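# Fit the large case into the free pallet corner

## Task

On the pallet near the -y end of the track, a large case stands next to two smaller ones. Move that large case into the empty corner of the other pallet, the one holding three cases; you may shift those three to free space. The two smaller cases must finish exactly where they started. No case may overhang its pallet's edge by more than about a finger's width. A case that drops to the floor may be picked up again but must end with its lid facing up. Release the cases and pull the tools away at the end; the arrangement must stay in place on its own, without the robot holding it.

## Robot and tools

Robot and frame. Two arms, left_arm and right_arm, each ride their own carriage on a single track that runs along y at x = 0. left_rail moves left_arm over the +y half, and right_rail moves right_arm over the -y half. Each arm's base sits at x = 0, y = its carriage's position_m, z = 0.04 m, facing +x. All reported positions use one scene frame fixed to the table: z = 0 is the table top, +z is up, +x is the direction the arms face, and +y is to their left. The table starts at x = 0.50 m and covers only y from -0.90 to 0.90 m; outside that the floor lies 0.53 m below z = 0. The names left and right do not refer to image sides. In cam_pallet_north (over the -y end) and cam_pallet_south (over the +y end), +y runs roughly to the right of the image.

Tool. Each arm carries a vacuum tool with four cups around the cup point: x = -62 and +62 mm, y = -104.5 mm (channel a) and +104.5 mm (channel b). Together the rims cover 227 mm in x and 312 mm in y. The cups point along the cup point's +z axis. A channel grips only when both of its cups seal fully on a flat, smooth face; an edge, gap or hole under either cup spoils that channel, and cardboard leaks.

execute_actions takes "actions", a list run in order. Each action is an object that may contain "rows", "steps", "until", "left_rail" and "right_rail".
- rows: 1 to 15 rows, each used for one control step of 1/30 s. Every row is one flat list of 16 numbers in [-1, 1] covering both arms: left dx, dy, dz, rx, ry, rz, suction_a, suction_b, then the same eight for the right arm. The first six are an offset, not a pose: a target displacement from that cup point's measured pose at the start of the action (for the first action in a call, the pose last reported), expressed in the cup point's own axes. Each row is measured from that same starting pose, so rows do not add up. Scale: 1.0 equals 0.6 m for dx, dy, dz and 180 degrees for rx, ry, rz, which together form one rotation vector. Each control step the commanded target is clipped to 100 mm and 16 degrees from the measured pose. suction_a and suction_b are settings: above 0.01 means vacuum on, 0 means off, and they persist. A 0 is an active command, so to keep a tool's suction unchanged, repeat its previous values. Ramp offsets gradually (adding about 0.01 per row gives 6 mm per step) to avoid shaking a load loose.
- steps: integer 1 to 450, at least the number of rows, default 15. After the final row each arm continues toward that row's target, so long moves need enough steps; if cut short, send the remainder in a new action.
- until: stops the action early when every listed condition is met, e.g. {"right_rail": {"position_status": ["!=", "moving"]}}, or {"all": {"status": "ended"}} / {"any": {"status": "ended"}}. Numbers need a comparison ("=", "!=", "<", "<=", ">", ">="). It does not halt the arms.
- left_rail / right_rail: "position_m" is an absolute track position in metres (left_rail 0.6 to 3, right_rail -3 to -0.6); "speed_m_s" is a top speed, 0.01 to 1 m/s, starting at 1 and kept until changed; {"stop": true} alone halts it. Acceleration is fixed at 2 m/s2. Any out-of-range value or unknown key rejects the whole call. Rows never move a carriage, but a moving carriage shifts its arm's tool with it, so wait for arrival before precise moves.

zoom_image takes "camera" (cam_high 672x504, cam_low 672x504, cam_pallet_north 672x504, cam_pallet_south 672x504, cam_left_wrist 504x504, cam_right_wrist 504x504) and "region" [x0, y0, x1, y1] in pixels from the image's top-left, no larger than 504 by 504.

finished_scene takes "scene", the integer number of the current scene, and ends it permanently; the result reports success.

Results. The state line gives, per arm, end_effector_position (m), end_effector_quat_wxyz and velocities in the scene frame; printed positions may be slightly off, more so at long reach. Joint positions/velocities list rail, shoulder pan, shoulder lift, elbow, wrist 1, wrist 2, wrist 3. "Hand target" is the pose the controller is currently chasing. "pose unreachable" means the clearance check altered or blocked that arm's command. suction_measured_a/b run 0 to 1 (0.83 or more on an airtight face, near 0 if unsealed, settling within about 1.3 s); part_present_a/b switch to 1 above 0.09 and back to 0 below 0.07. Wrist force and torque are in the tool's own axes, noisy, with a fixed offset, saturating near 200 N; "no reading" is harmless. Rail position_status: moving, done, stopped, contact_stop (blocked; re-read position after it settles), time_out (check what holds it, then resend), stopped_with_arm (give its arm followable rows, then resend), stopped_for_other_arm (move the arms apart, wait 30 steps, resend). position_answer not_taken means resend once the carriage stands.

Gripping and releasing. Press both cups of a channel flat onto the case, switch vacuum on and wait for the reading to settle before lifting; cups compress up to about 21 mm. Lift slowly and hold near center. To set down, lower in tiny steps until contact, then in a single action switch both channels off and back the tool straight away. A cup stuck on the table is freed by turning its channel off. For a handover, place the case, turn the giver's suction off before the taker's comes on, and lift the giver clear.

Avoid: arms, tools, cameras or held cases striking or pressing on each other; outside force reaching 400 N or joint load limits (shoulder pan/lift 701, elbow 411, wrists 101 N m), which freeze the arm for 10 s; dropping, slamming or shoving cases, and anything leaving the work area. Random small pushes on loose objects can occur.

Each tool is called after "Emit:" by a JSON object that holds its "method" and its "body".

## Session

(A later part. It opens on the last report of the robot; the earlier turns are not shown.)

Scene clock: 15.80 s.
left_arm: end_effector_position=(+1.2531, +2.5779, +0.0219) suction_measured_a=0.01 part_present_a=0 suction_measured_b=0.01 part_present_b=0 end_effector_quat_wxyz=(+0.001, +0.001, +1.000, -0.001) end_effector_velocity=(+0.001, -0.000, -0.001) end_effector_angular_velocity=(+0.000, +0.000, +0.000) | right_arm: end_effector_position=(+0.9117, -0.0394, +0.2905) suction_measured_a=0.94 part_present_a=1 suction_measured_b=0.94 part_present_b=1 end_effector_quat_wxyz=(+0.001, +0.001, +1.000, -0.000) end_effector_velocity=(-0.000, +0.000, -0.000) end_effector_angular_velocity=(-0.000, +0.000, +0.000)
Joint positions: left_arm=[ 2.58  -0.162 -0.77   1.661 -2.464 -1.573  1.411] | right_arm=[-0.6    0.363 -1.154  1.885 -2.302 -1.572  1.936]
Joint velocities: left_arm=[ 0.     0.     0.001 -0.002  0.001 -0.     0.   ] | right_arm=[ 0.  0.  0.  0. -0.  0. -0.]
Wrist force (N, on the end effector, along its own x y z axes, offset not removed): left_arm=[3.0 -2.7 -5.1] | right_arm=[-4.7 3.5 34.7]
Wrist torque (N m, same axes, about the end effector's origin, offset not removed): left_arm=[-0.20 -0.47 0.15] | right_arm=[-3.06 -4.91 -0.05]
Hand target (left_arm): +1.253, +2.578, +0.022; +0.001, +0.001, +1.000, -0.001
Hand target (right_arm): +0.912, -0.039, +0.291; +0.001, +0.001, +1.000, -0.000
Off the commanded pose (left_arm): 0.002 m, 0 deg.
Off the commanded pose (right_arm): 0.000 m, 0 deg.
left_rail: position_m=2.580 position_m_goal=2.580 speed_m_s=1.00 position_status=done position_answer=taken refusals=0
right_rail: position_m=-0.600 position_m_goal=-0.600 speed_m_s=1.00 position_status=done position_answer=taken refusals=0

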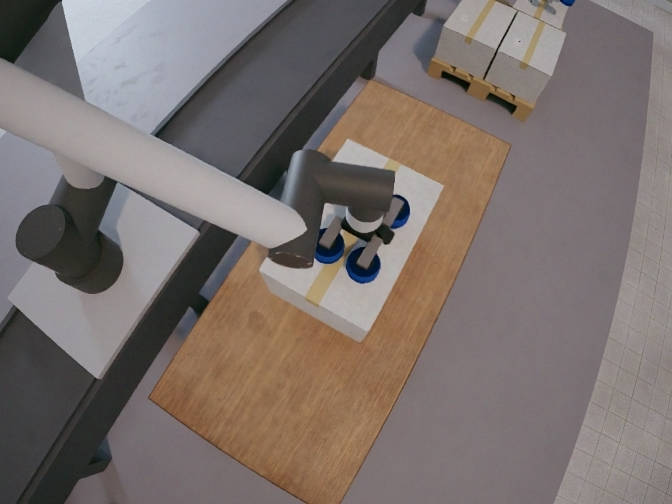

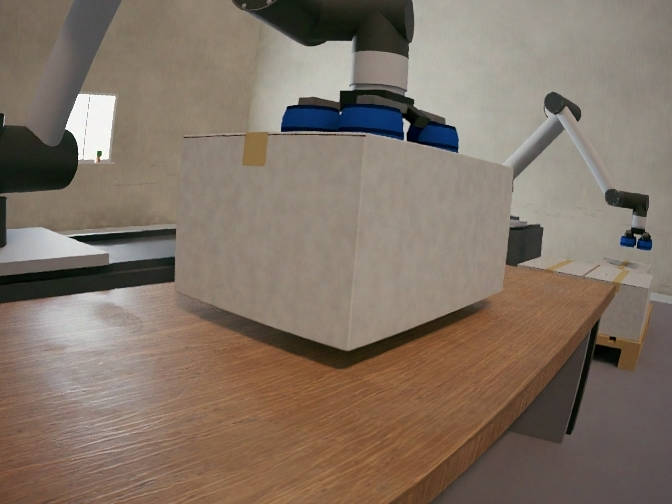

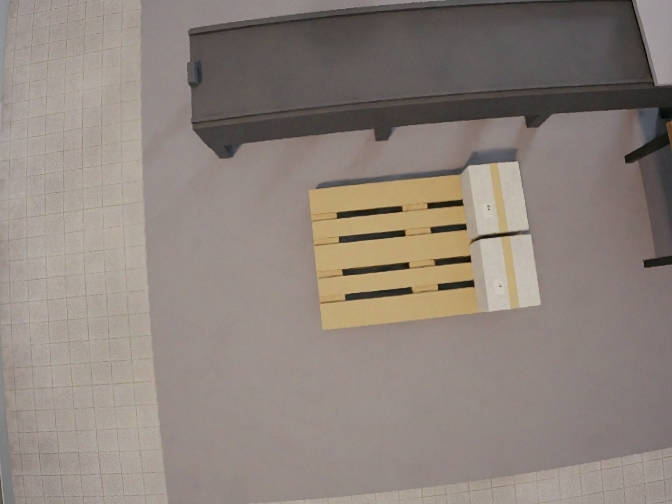

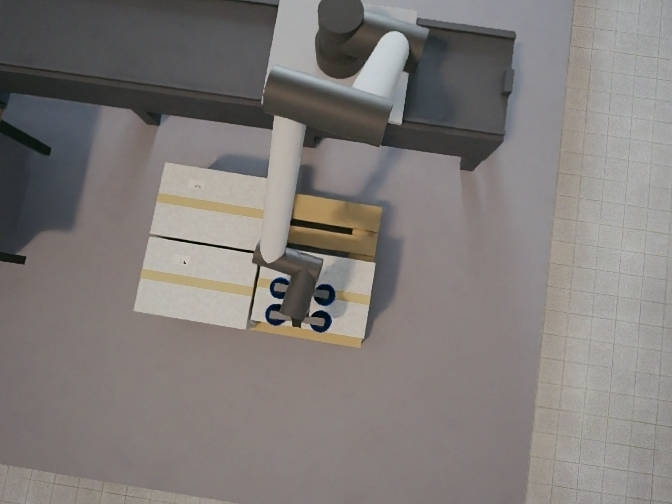

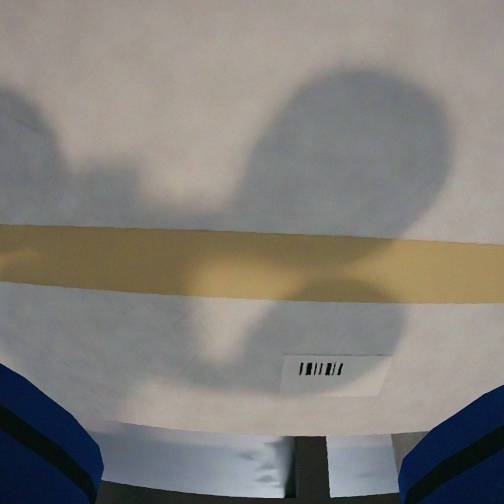

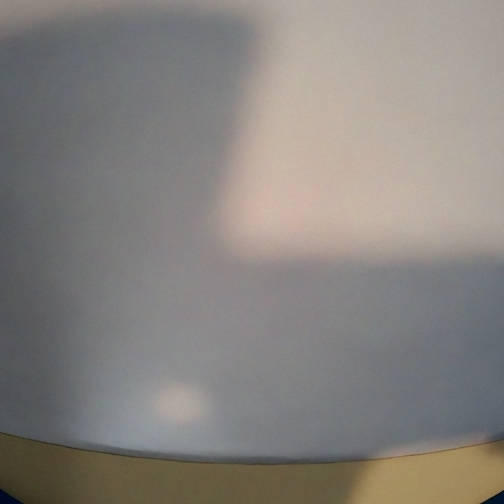

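Emit:
{"method": "execute_actions", "body": {"actions": [{"rows":[[0.1,0.1,0.1,0,0,0,1,1,0,0,0.03,0,0,0,1,1]],"steps":25},{"rows":[[0,0,0.133,0,0,0,1,1,0,0,0.012,0,0,0,1,1]],"steps":45}]}}

Scene clock: 18.27 s.
left_arm: end_effector_position=(+1.1935, +2.6377, -0.1180) suction_measured_a=0.94 part_present_a=1 suction_measured_b=0.94 part_present_b=1 end_effector_quat_wxyz=(+0.001, +0.001, +1.000, -0.001) end_effector_velocity=(+0.000, +0.000, +0.000) end_effector_angular_velocity=(-0.000, -0.000, +0.000) | right_arm: end_effector_position=(+0.9117, -0.0394, +0.2653) suction_measured_a=0.94 part_present_a=1 suction_measured_b=0.94 part_present_b=1 end_effector_quat_wxyz=(+0.001, +0.001, +1.000, -0.000) end_effector_velocity=(-0.000, +0.000, -0.000) end_effector_angular_velocity=(+0.000, +0.000, -0.000)
Joint positions: left_arm=[ 2.58  -0.12  -0.672  1.752 -2.654 -1.572  1.453] | right_arm=[-0.6    0.363 -1.133  1.897 -2.336 -1.572  1.936]
Joint velocities: left_arm=[ 0.  0. -0. -0. -0. -0. -0.] | right_arm=[ 0.  0.  0.  0. -0.  0.  0.]
Wrist force (N, on the end effector, along its own x y z axes, offset not removed): left_arm=[3.0 -0.7 23.0] | right_arm=[-5.7 5.3 33.3]
Wrist torque (N m, same axes, about the end effector's origin, offset not removed): left_arm=[3.14 -2.14 0.24] | right_arm=[-2.87 -4.70 -0.18]
Hand target (left_arm): +1.193, +2.638, -0.118; +0.001, +0.001, +1.000, -0.001
Hand target (right_arm): +0.912, -0.039, +0.265; +0.001, +0.001, +1.000, -0.000
Off the commanded pose (left_arm): 0.000 m, 0 deg.
Off the commanded pose (right_arm): 0.000 m, 0 deg.
left_rail: position_m=2.580 position_m_goal=2.580 speed_m_s=1.00 position_status=done position_answer=taken refusals=0
right_rail: position_m=-0.600 position_m_goal=-0.600 speed_m_s=1.00 position_status=done position_answer=taken refusals=0

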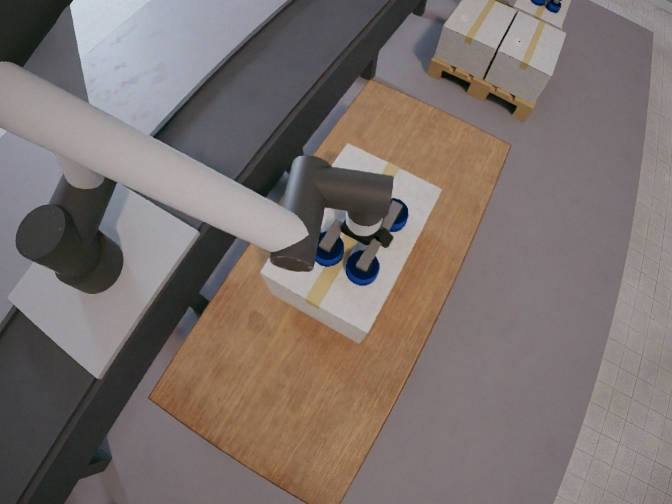

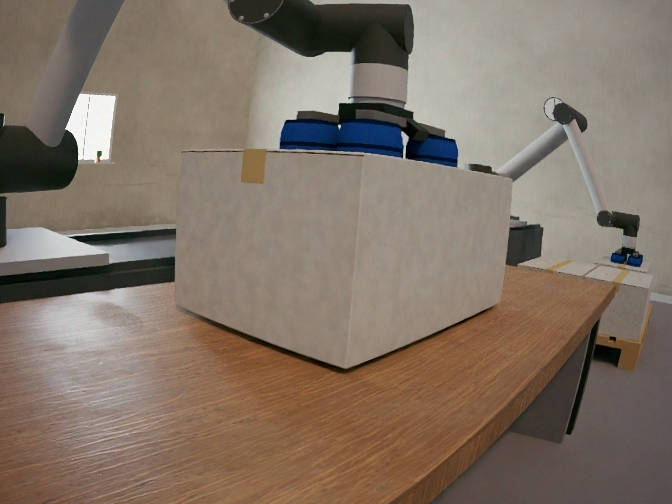

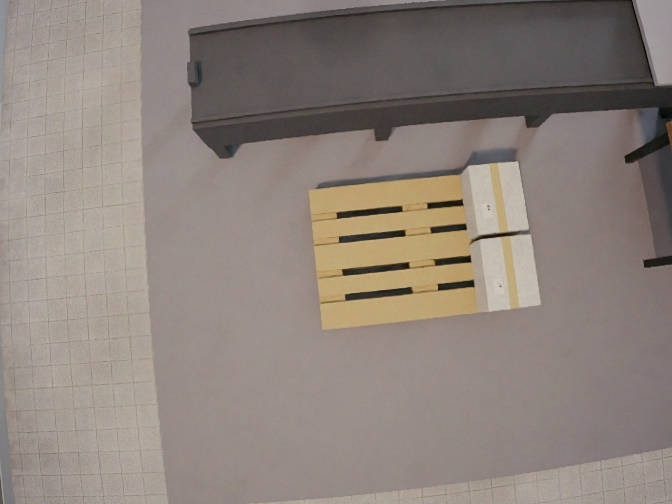

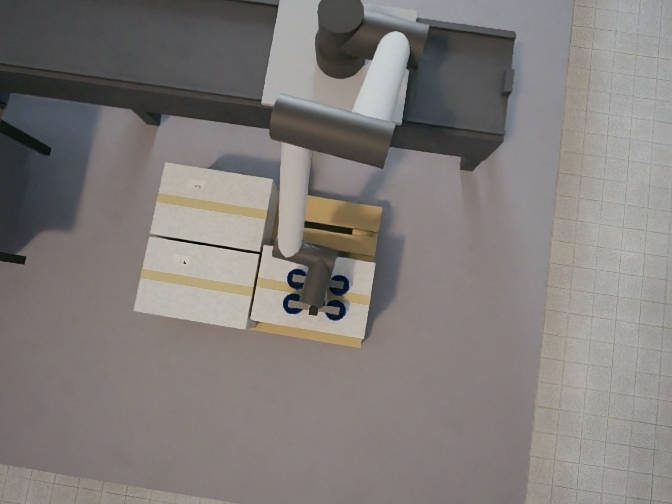

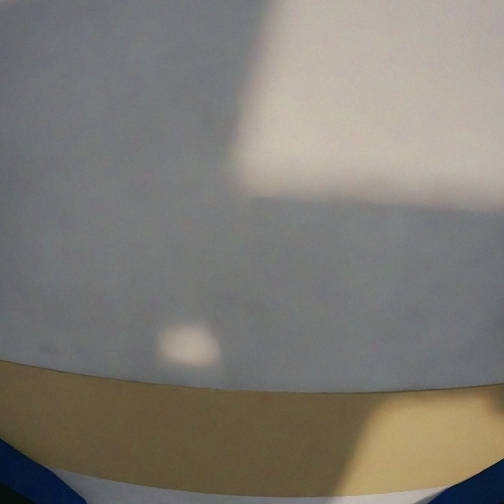

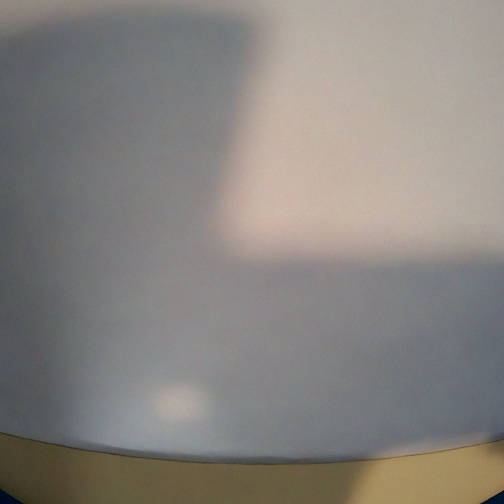

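Emit:
{"method": "execute_actions", "body": {"actions": [{"rows":[[0,0,-0.015,0,0,0,1,1,0,0,0.008,0,0,0,1,1]],"steps":12},{"rows":[[-0.078,0,0,0,0,0,1,1,0,0,0,0,0,0,1,1]],"steps":25},{"rows":[[0,0,0.02,0,0,0,1,1,0,0,0,0,0,0,1,1]],"steps":15}]}}

Emit:
{"method": "zoom_image", "body": {"camera": "cam_pallet_south", "region": [120, 150, 420, 370]}}

Scene clock: 20.13 s.
left_arm: end_effector_position=(+1.2402, +2.6377, -0.1212) suction_measured_a=0.94 part_present_a=1 suction_measured_b=0.94 part_present_b=1 end_effector_quat_wxyz=(+0.001, +0.001, +1.000, -0.001) end_effector_velocity=(+0.000, -0.000, -0.002) end_effector_angular_velocity=(-0.000, -0.000, -0.000) | right_arm: end_effector_position=(+0.9117, -0.0394, +0.2607) suction_measured_a=0.94 part_present_a=1 suction_measured_b=0.94 part_present_b=1 end_effector_quat_wxyz=(+0.001, +0.001, +1.000, -0.000) end_effector_velocity=(-0.000, +0.000, +0.000) end_effector_angular_velocity=(+0.000, -0.000, -0.000)
Joint positions: left_arm=[ 2.58  -0.116 -0.641  1.672 -2.604 -1.572  1.458] | right_arm=[-0.6    0.363 -1.13   1.899 -2.341 -1.572  1.936]
Joint velocities: left_arm=[ 0.    -0.     0.003 -0.001 -0.002 -0.     0.   ] | right_arm=[ 0.  0. -0.  0. -0. -0.  0.]
Wrist force (N, on the end effector, along its own x y z axes, offset not removed): left_arm=[-0.5 1.4 24.8] | right_arm=[-6.3 4.1 32.4]
Wrist torque (N m, same axes, about the end effector's origin, offset not removed): left_arm=[3.35 -1.67 0.20] | right_arm=[-2.99 -4.60 -0.19]
Hand target (left_arm): +1.240, +2.638, -0.121; +0.001, +0.001, +1.000, -0.001
Hand target (right_arm): +0.912, -0.039, +0.261; +0.001, +0.001, +1.000, -0.000
Off the commanded pose (left_arm): 0.000 m, 0 deg.
Off the commanded pose (right_arm): 0.000 m, 0 deg.
left_rail: position_m=2.580 position_m_goal=2.580 speed_m_s=1.00 position_status=done position_answer=taken refusals=0
right_rail: position_m=-0.600 position_m_goal=-0.600 speed_m_s=1.00 position_status=done position_answer=taken refusals=0

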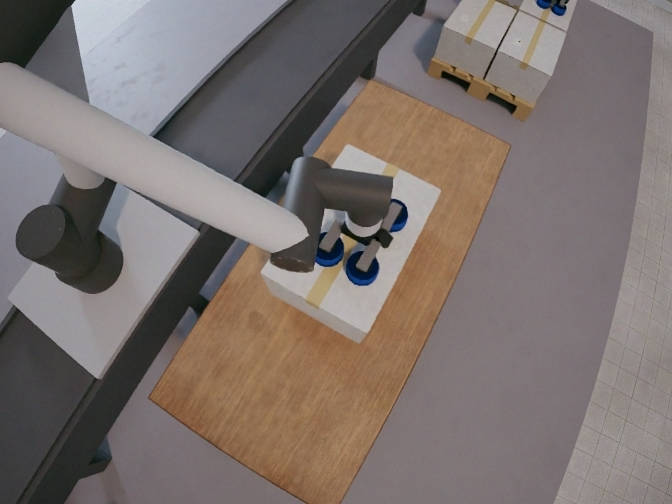

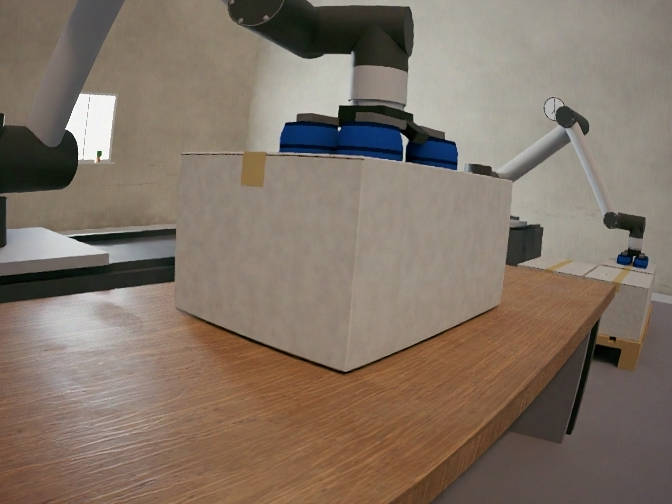

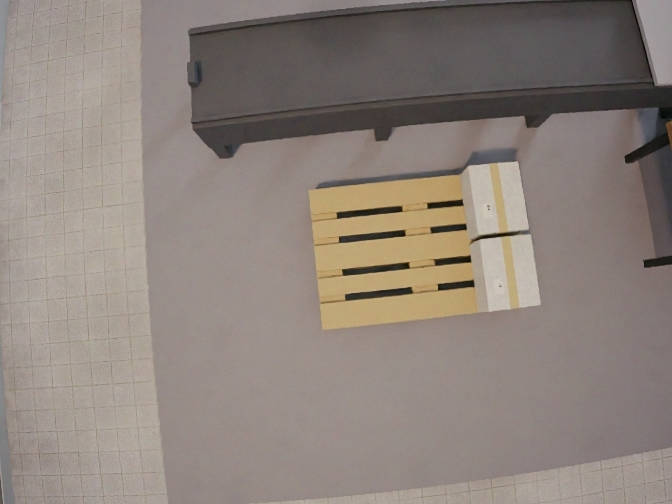

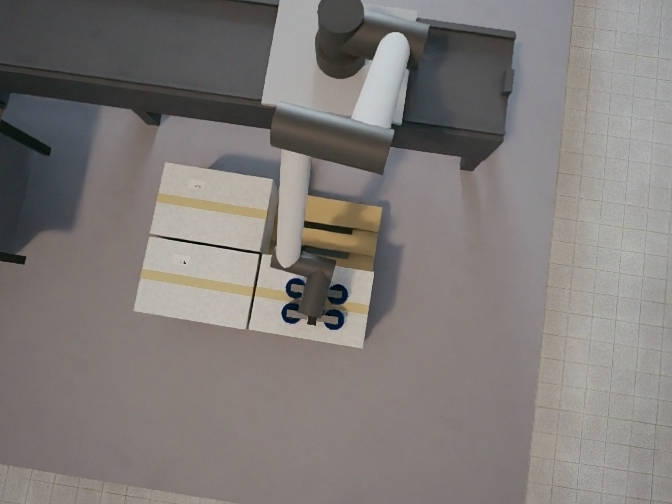

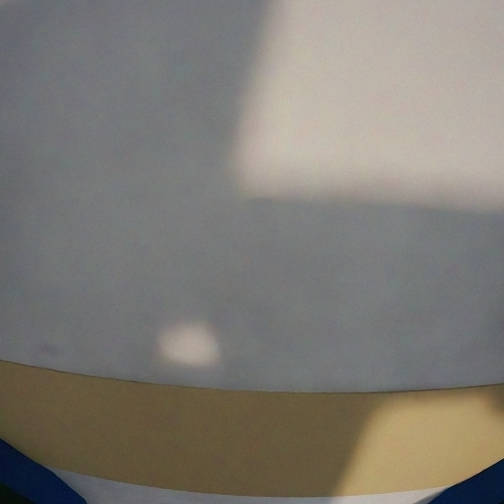

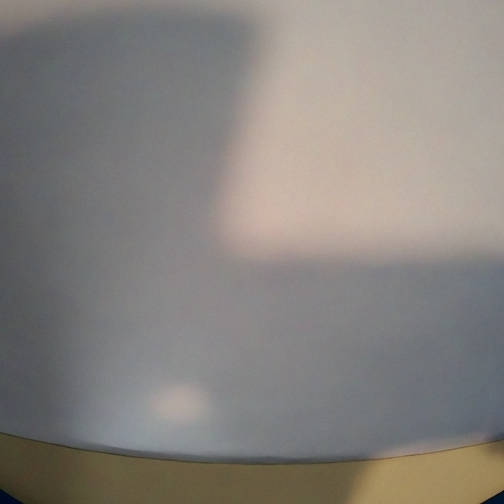

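Region (120, 150, 420, 370) of cam_pallet_south's 672x504 image, scaled by 1.680, with more detail than that image has; it fills the top 370 rows of this view, and the rest is white.

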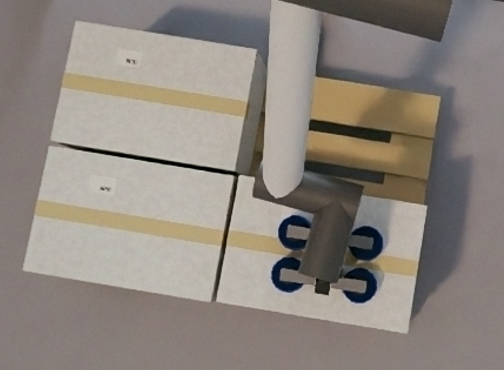

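Emit:
{"method": "execute_actions", "body": {"actions": [{"rows":[[0,0,0.007,0,0,0,1,1,0,0,0.007,0,0,0,1,1]],"steps":12},{"rows":[[0,0,-0.87,0,0,0,0,0,0,-0.5,-0.4,0,0,0,0,0]],"steps":45},{"rows":[[0.6,-0.6,0,0,0,0,0,0,0,0,0,0,0,0,0,0]],"right_rail":{"position_m":-1.8},"left_rail":{"position_m":0.6},"steps":150,"until":{"all":{"status":"ended"}}},{"rows":[[0,-0.6,0,0,0,0,0,0,0,0,0,0,0,0,0,0]],"steps":45}]}}

Scene clock: 26.27 s.
left_arm: end_effector_position=(+0.8780, -0.0618, +0.3955) suction_measured_a=0.01 part_present_a=0 suction_measured_b=0.01 part_present_b=0 end_effector_quat_wxyz=(+0.000, +0.001, +1.000, -0.001) end_effector_velocity=(+0.000, -0.001, -0.000) end_effector_angular_velocity=(+0.000, +0.000, -0.000) | right_arm: end_effector_position=(+0.9114, -1.5397, +0.4970) suction_measured_a=0.00 part_present_a=0 suction_measured_b=0.00 part_present_b=0 end_effector_quat_wxyz=(+0.001, +0.001, +1.000, -0.001) end_effector_velocity=(-0.000, +0.000, +0.000) end_effector_angular_velocity=(+0.000, -0.000, +0.000)
Joint positions: left_arm=[ 0.6   -0.829 -1.203  1.779 -2.15  -1.572  0.744] | right_arm=[-1.8    0.065 -1.426  1.918 -2.064 -1.572  1.638]
Joint velocities: left_arm=[ 0.    -0.     0.001 -0.001  0.     0.    -0.   ] | right_arm=[ 0.  0. -0.  0.  0.  0. -0.]
Wrist force (N, on the end effector, along its own x y z axes, offset not removed): left_arm=[2.7 -6.1 -3.0] | right_arm=[-4.4 4.9 1.6]
Wrist torque (N m, same axes, about the end effector's origin, offset not removed): left_arm=[-1.02 -0.62 0.25] | right_arm=[0.51 -0.13 -0.16]
Hand target (left_arm): +0.878, -0.062, +0.396; +0.000, +0.001, +1.000, -0.001
Hand target (right_arm): +0.911, -1.540, +0.497; +0.001, +0.001, +1.000, -0.001
Off the commanded pose (left_arm): 0.001 m, 0 deg.
Off the commanded pose (right_arm): 0.000 m, 0 deg.
left_rail: position_m=0.600 position_m_goal=0.600 speed_m_s=1.00 position_status=done position_answer=taken refusals=0
right_rail: position_m=-1.800 position_m_goal=-1.800 speed_m_s=1.00 position_status=done position_answer=taken refusals=0

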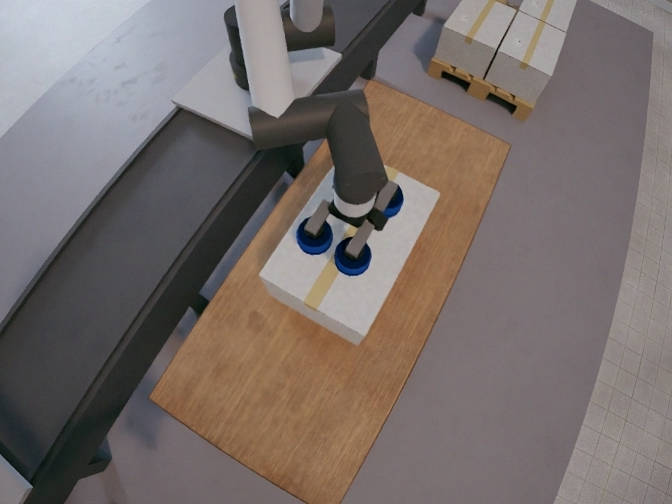

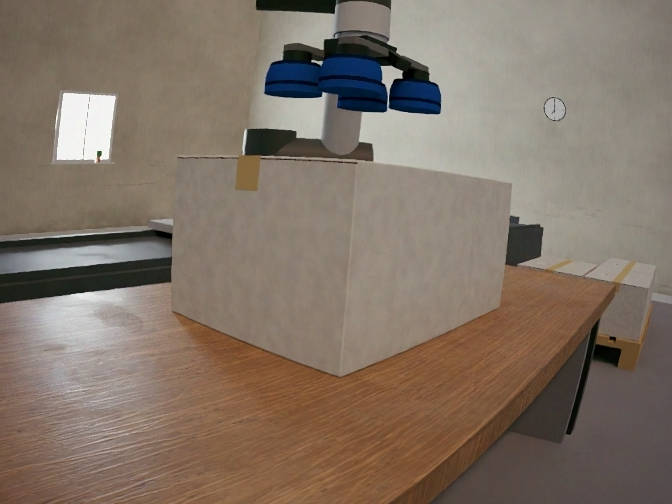

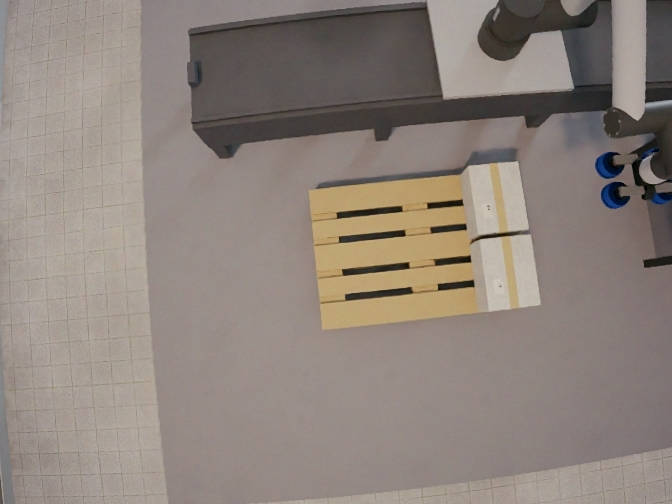

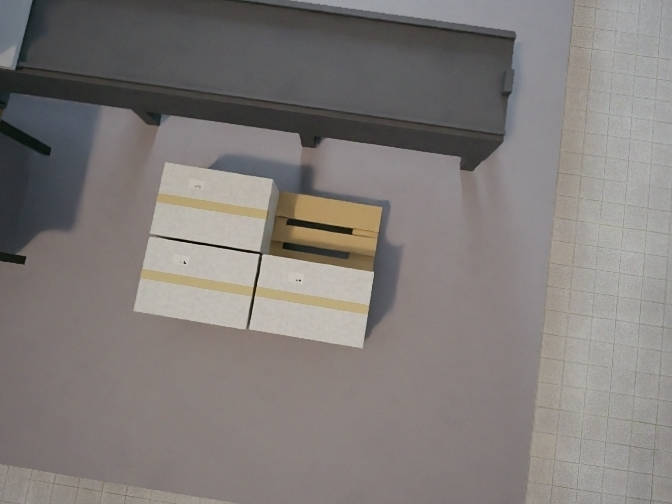

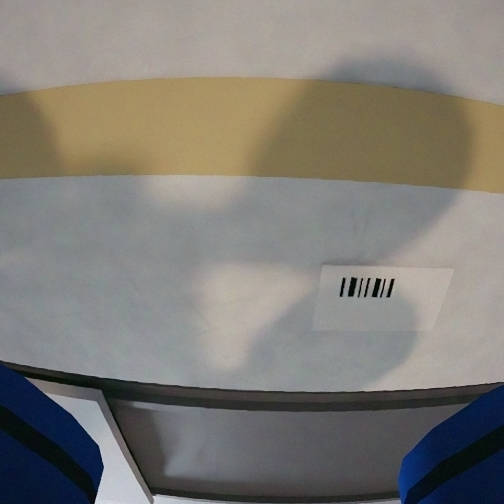

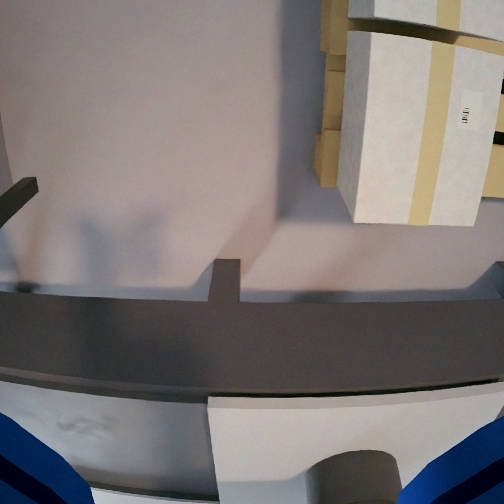

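Emit:
{"method": "execute_actions", "body": {"actions": [{"rows":[[-0.045,0.035,0.12,0,0,0,1,1,0,0,0,0,0,0,0,0]],"steps":20},{"rows":[[0,0,0.097,0,0,0,1,1,0,0,0,0,0,0,0,0]],"steps":45},{"rows":[[0,0,-0.03,0,0,0,1,1,0,0,0,0,0,0,0,0],[0,0,-0.15,0,0,0,1,1,0,0,0,0,0,0,0,0]],"steps":20},{"rows":[[0.14,1,0,0,0,0,1,1,0,0,0,0,0,0,0,0]],"left_rail":{"position_m":2.7},"steps":150,"until":{"all":{"status":"ended"}}},{"rows":[[0,0,0.25,0,0,0,1,1,0,0,0,0,0,0,0,0]],"steps":35}]}}

Emit:
{"method": "zoom_image", "body": {"camera": "cam_pallet_south", "region": [120, 150, 420, 370]}}

Scene clock: 33.13 s.
left_arm: end_effector_position=(+0.8223, +2.6596, +0.2047) suction_measured_a=0.94 part_present_a=1 suction_measured_b=0.94 part_present_b=1 end_effector_quat_wxyz=(+0.001, +0.001, +1.000, -0.001) end_effector_velocity=(+0.000, +0.000, -0.000) end_effector_angular_velocity=(-0.000, -0.000, +0.000) | right_arm: end_effector_position=(+0.9114, -1.5397, +0.4970) suction_measured_a=0.00 part_present_a=0 suction_measured_b=0.00 part_present_b=0 end_effector_quat_wxyz=(+0.001, +0.001, +1.000, -0.001) end_effector_velocity=(-0.000, +0.000, +0.000) end_effector_angular_velocity=(+0.000, -0.000, +0.000)
Joint positions: left_arm=[ 2.7   -0.295 -1.287  2.282 -2.568 -1.572  1.278] | right_arm=[-1.8    0.065 -1.426  1.918 -2.064 -1.572  1.638]
Joint velocities: left_arm=[ 0.     0.     0.001  0.    -0.001  0.     0.   ] | right_arm=[ 0.  0. -0.  0.  0.  0.  0.]
Wrist force (N, on the end effector, along its own x y z axes, offset not removed): left_arm=[4.4 -1.1 30.8] | right_arm=[-3.9 5.3 0.6]
Wrist torque (N m, same axes, about the end effector's origin, offset not removed): left_arm=[-5.05 -4.56 -0.05] | right_arm=[0.67 -0.29 -0.17]
Hand target (left_arm): +0.822, +2.659, +0.205; +0.001, +0.001, +1.000, -0.001
Hand target (right_arm): +0.911, -1.540, +0.497; +0.001, +0.001, +1.000, -0.001
Off the commanded pose (left_arm): 0.000 m, 0 deg.
Off the commanded pose (right_arm): 0.000 m, 0 deg.
left_rail: position_m=2.700 position_m_goal=2.700 speed_m_s=1.00 position_status=done position_answer=taken refusals=0
right_rail: position_m=-1.800 position_m_goal=-1.800 speed_m_s=1.00 position_status=done position_answer=taken refusals=0

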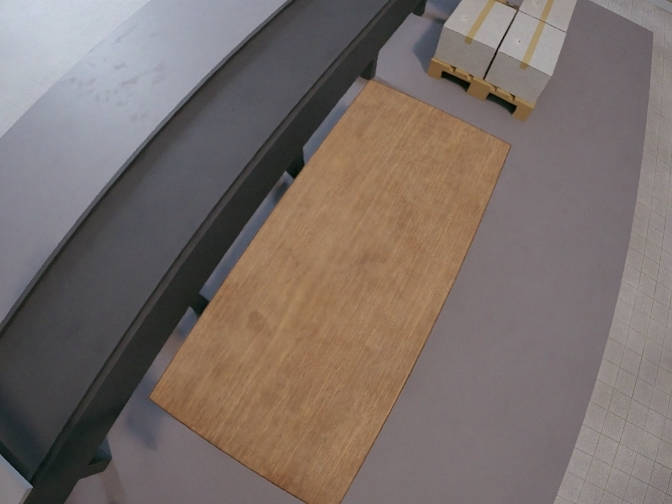

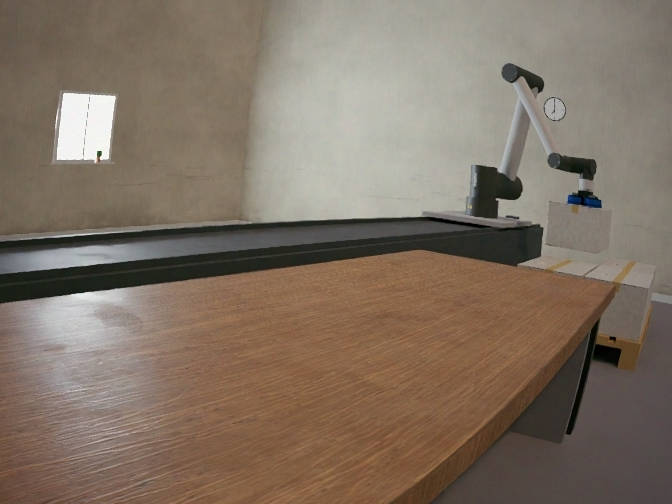

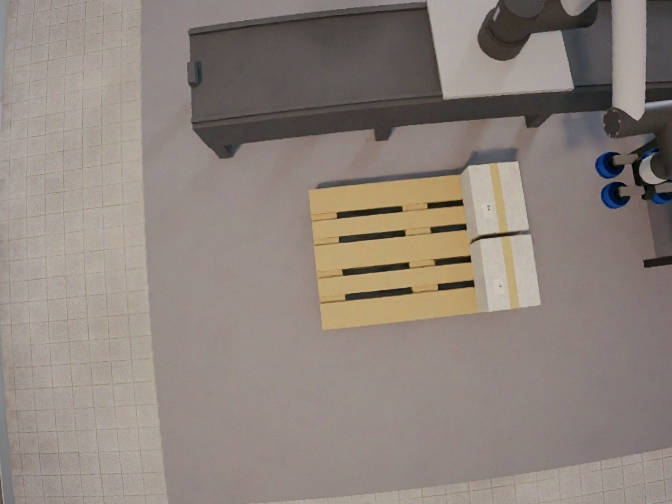

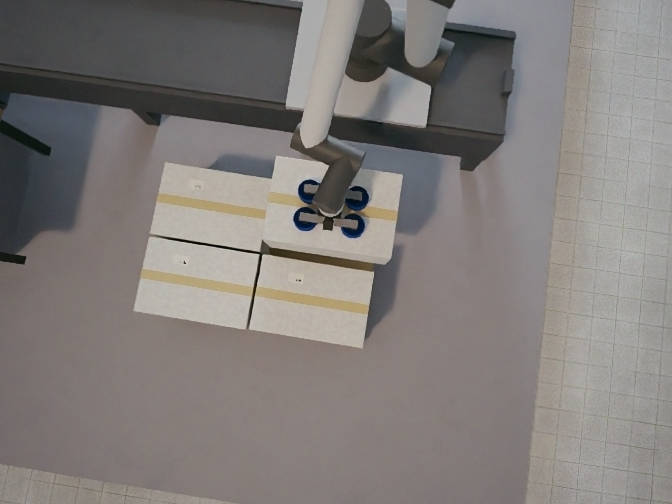

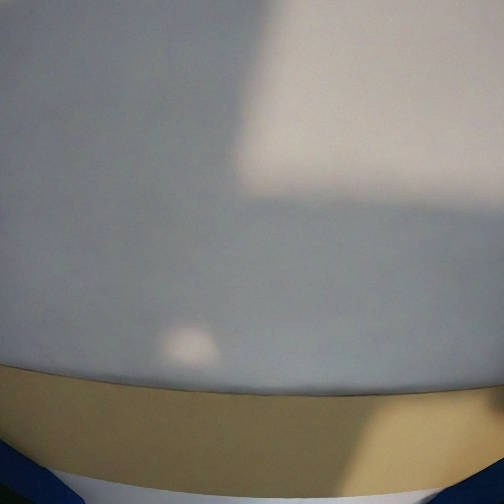

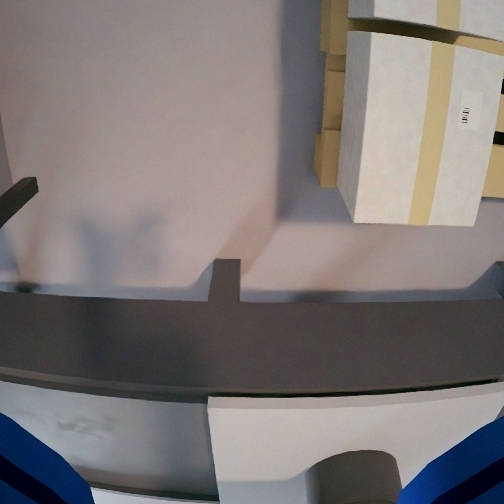

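Region (120, 150, 420, 370) of cam_pallet_south's 672x504 image, scaled by 1.680, with more detail than that image has; it fills the top 370 rows of this view, and the rest is white.

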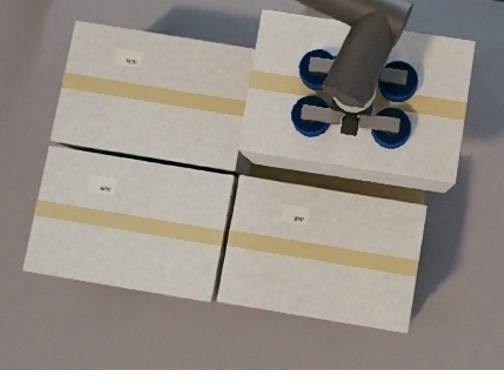

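Emit:
{"method": "execute_actions", "body": {"actions": [{"rows":[[0.015,0.015,0.51,0,0,0.006,1,1,0,0,0,0,0,0,0,0]],"steps":50}]}}

Emit:
{"method": "zoom_image", "body": {"camera": "cam_pallet_south", "region": [120, 150, 420, 370]}}

Scene clock: 34.90 s.
left_arm: end_effector_position=(+0.8138, +2.6686, -0.1017) suction_measured_a=0.94 part_present_a=1 suction_measured_b=0.94 part_present_b=1 end_effector_quat_wxyz=(+0.001, +0.011, +1.000, -0.001) end_effector_velocity=(+0.000, +0.000, -0.000) end_effector_angular_velocity=(+0.000, +0.000, -0.000) | right_arm: end_effector_position=(+0.9114, -1.5397, +0.4970) suction_measured_a=0.00 part_present_a=0 suction_measured_b=0.00 part_present_b=0 end_effector_quat_wxyz=(+0.001, +0.001, +1.000, -0.001) end_effector_velocity=(-0.000, +0.000, +0.000) end_effector_angular_velocity=(+0.000, -0.000, +0.000)
Joint positions: left_arm=[ 2.7   -0.288 -0.832  2.336 -3.078 -1.572  1.304] | right_arm=[-1.8    0.065 -1.426  1.918 -2.064 -1.572  1.638]
Joint velocities: left_arm=[ 0.  0.  0. -0. -0.  0.  0.] | right_arm=[ 0. -0. -0. -0.  0.  0. -0.]
Wrist force (N, on the end effector, along its own x y z axes, offset not removed): left_arm=[3.1 -0.3 33.1] | right_arm=[-4.5 6.3 1.4]
Wrist torque (N m, same axes, about the end effector's origin, offset not removed): left_arm=[-4.78 -4.47 0.14] | right_arm=[0.72 -0.20 -0.15]
Hand target (left_arm): +0.814, +2.668, -0.102; +0.001, +0.011, +1.000, -0.001
Hand target (right_arm): +0.911, -1.540, +0.497; +0.001, +0.001, +1.000, -0.001
Off the commanded pose (left_arm): 0.001 m, 0 deg.
Off the commanded pose (right_arm): 0.000 m, 0 deg.
left_rail: position_m=2.700 position_m_goal=2.700 speed_m_s=1.00 position_status=done position_answer=taken refusals=0
right_rail: position_m=-1.800 position_m_goal=-1.800 speed_m_s=1.00 position_status=done position_answer=taken refusals=0

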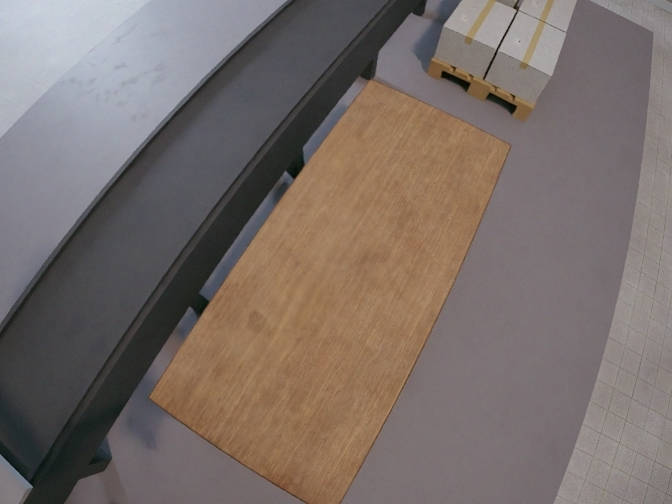

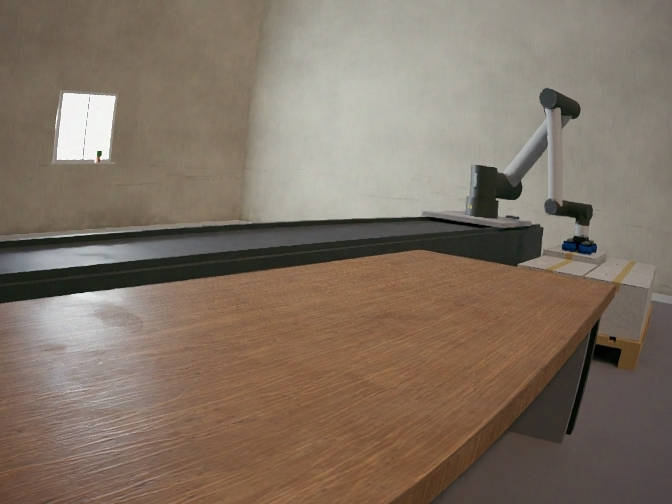

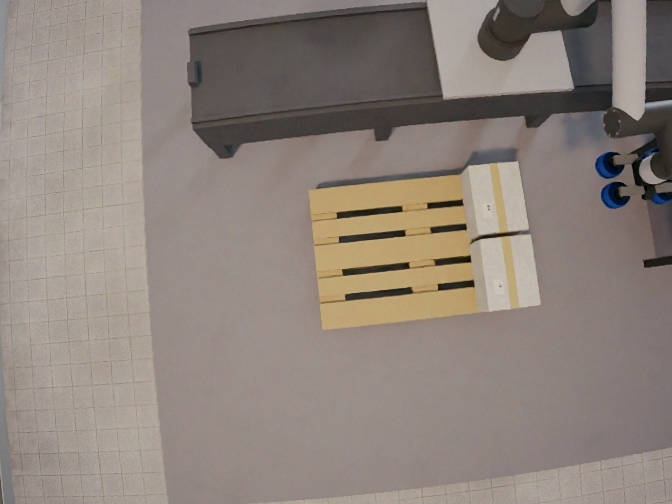

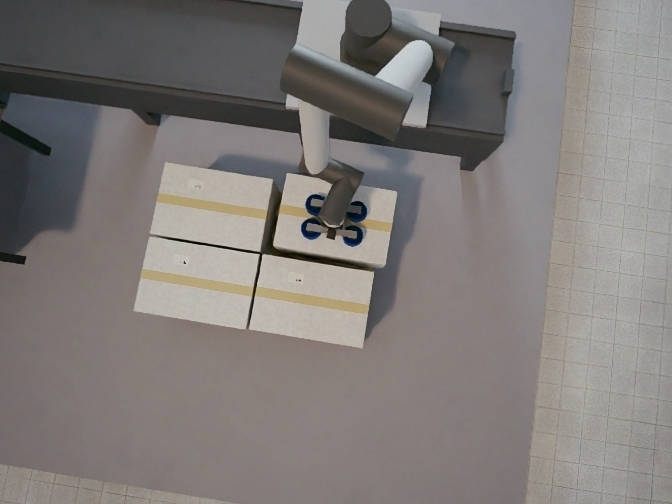

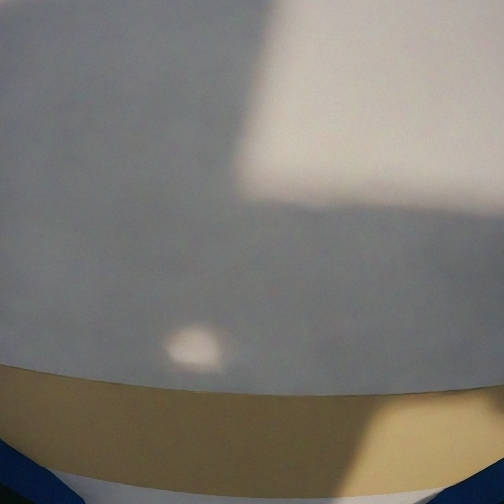

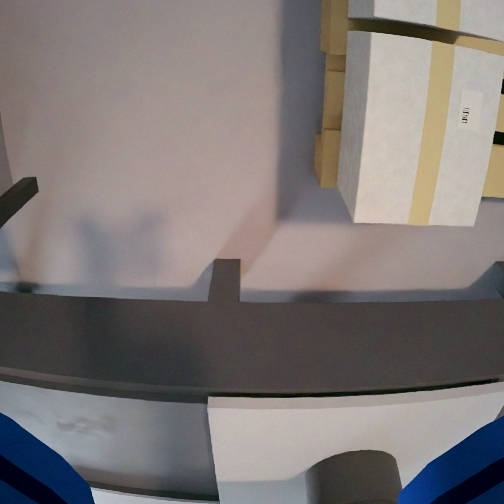

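Region (120, 150, 420, 370) of cam_pallet_south's 672x504 image, scaled by 1.680, with more detail than that image has; it fills the top 370 rows of this view, and the rest is white.

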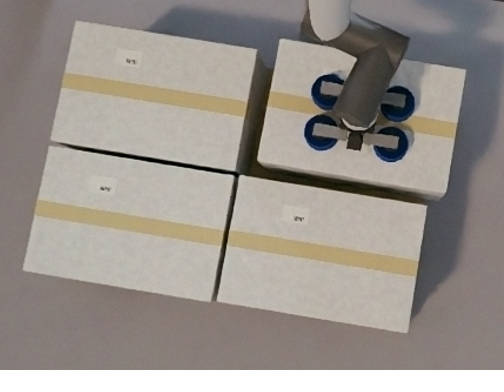

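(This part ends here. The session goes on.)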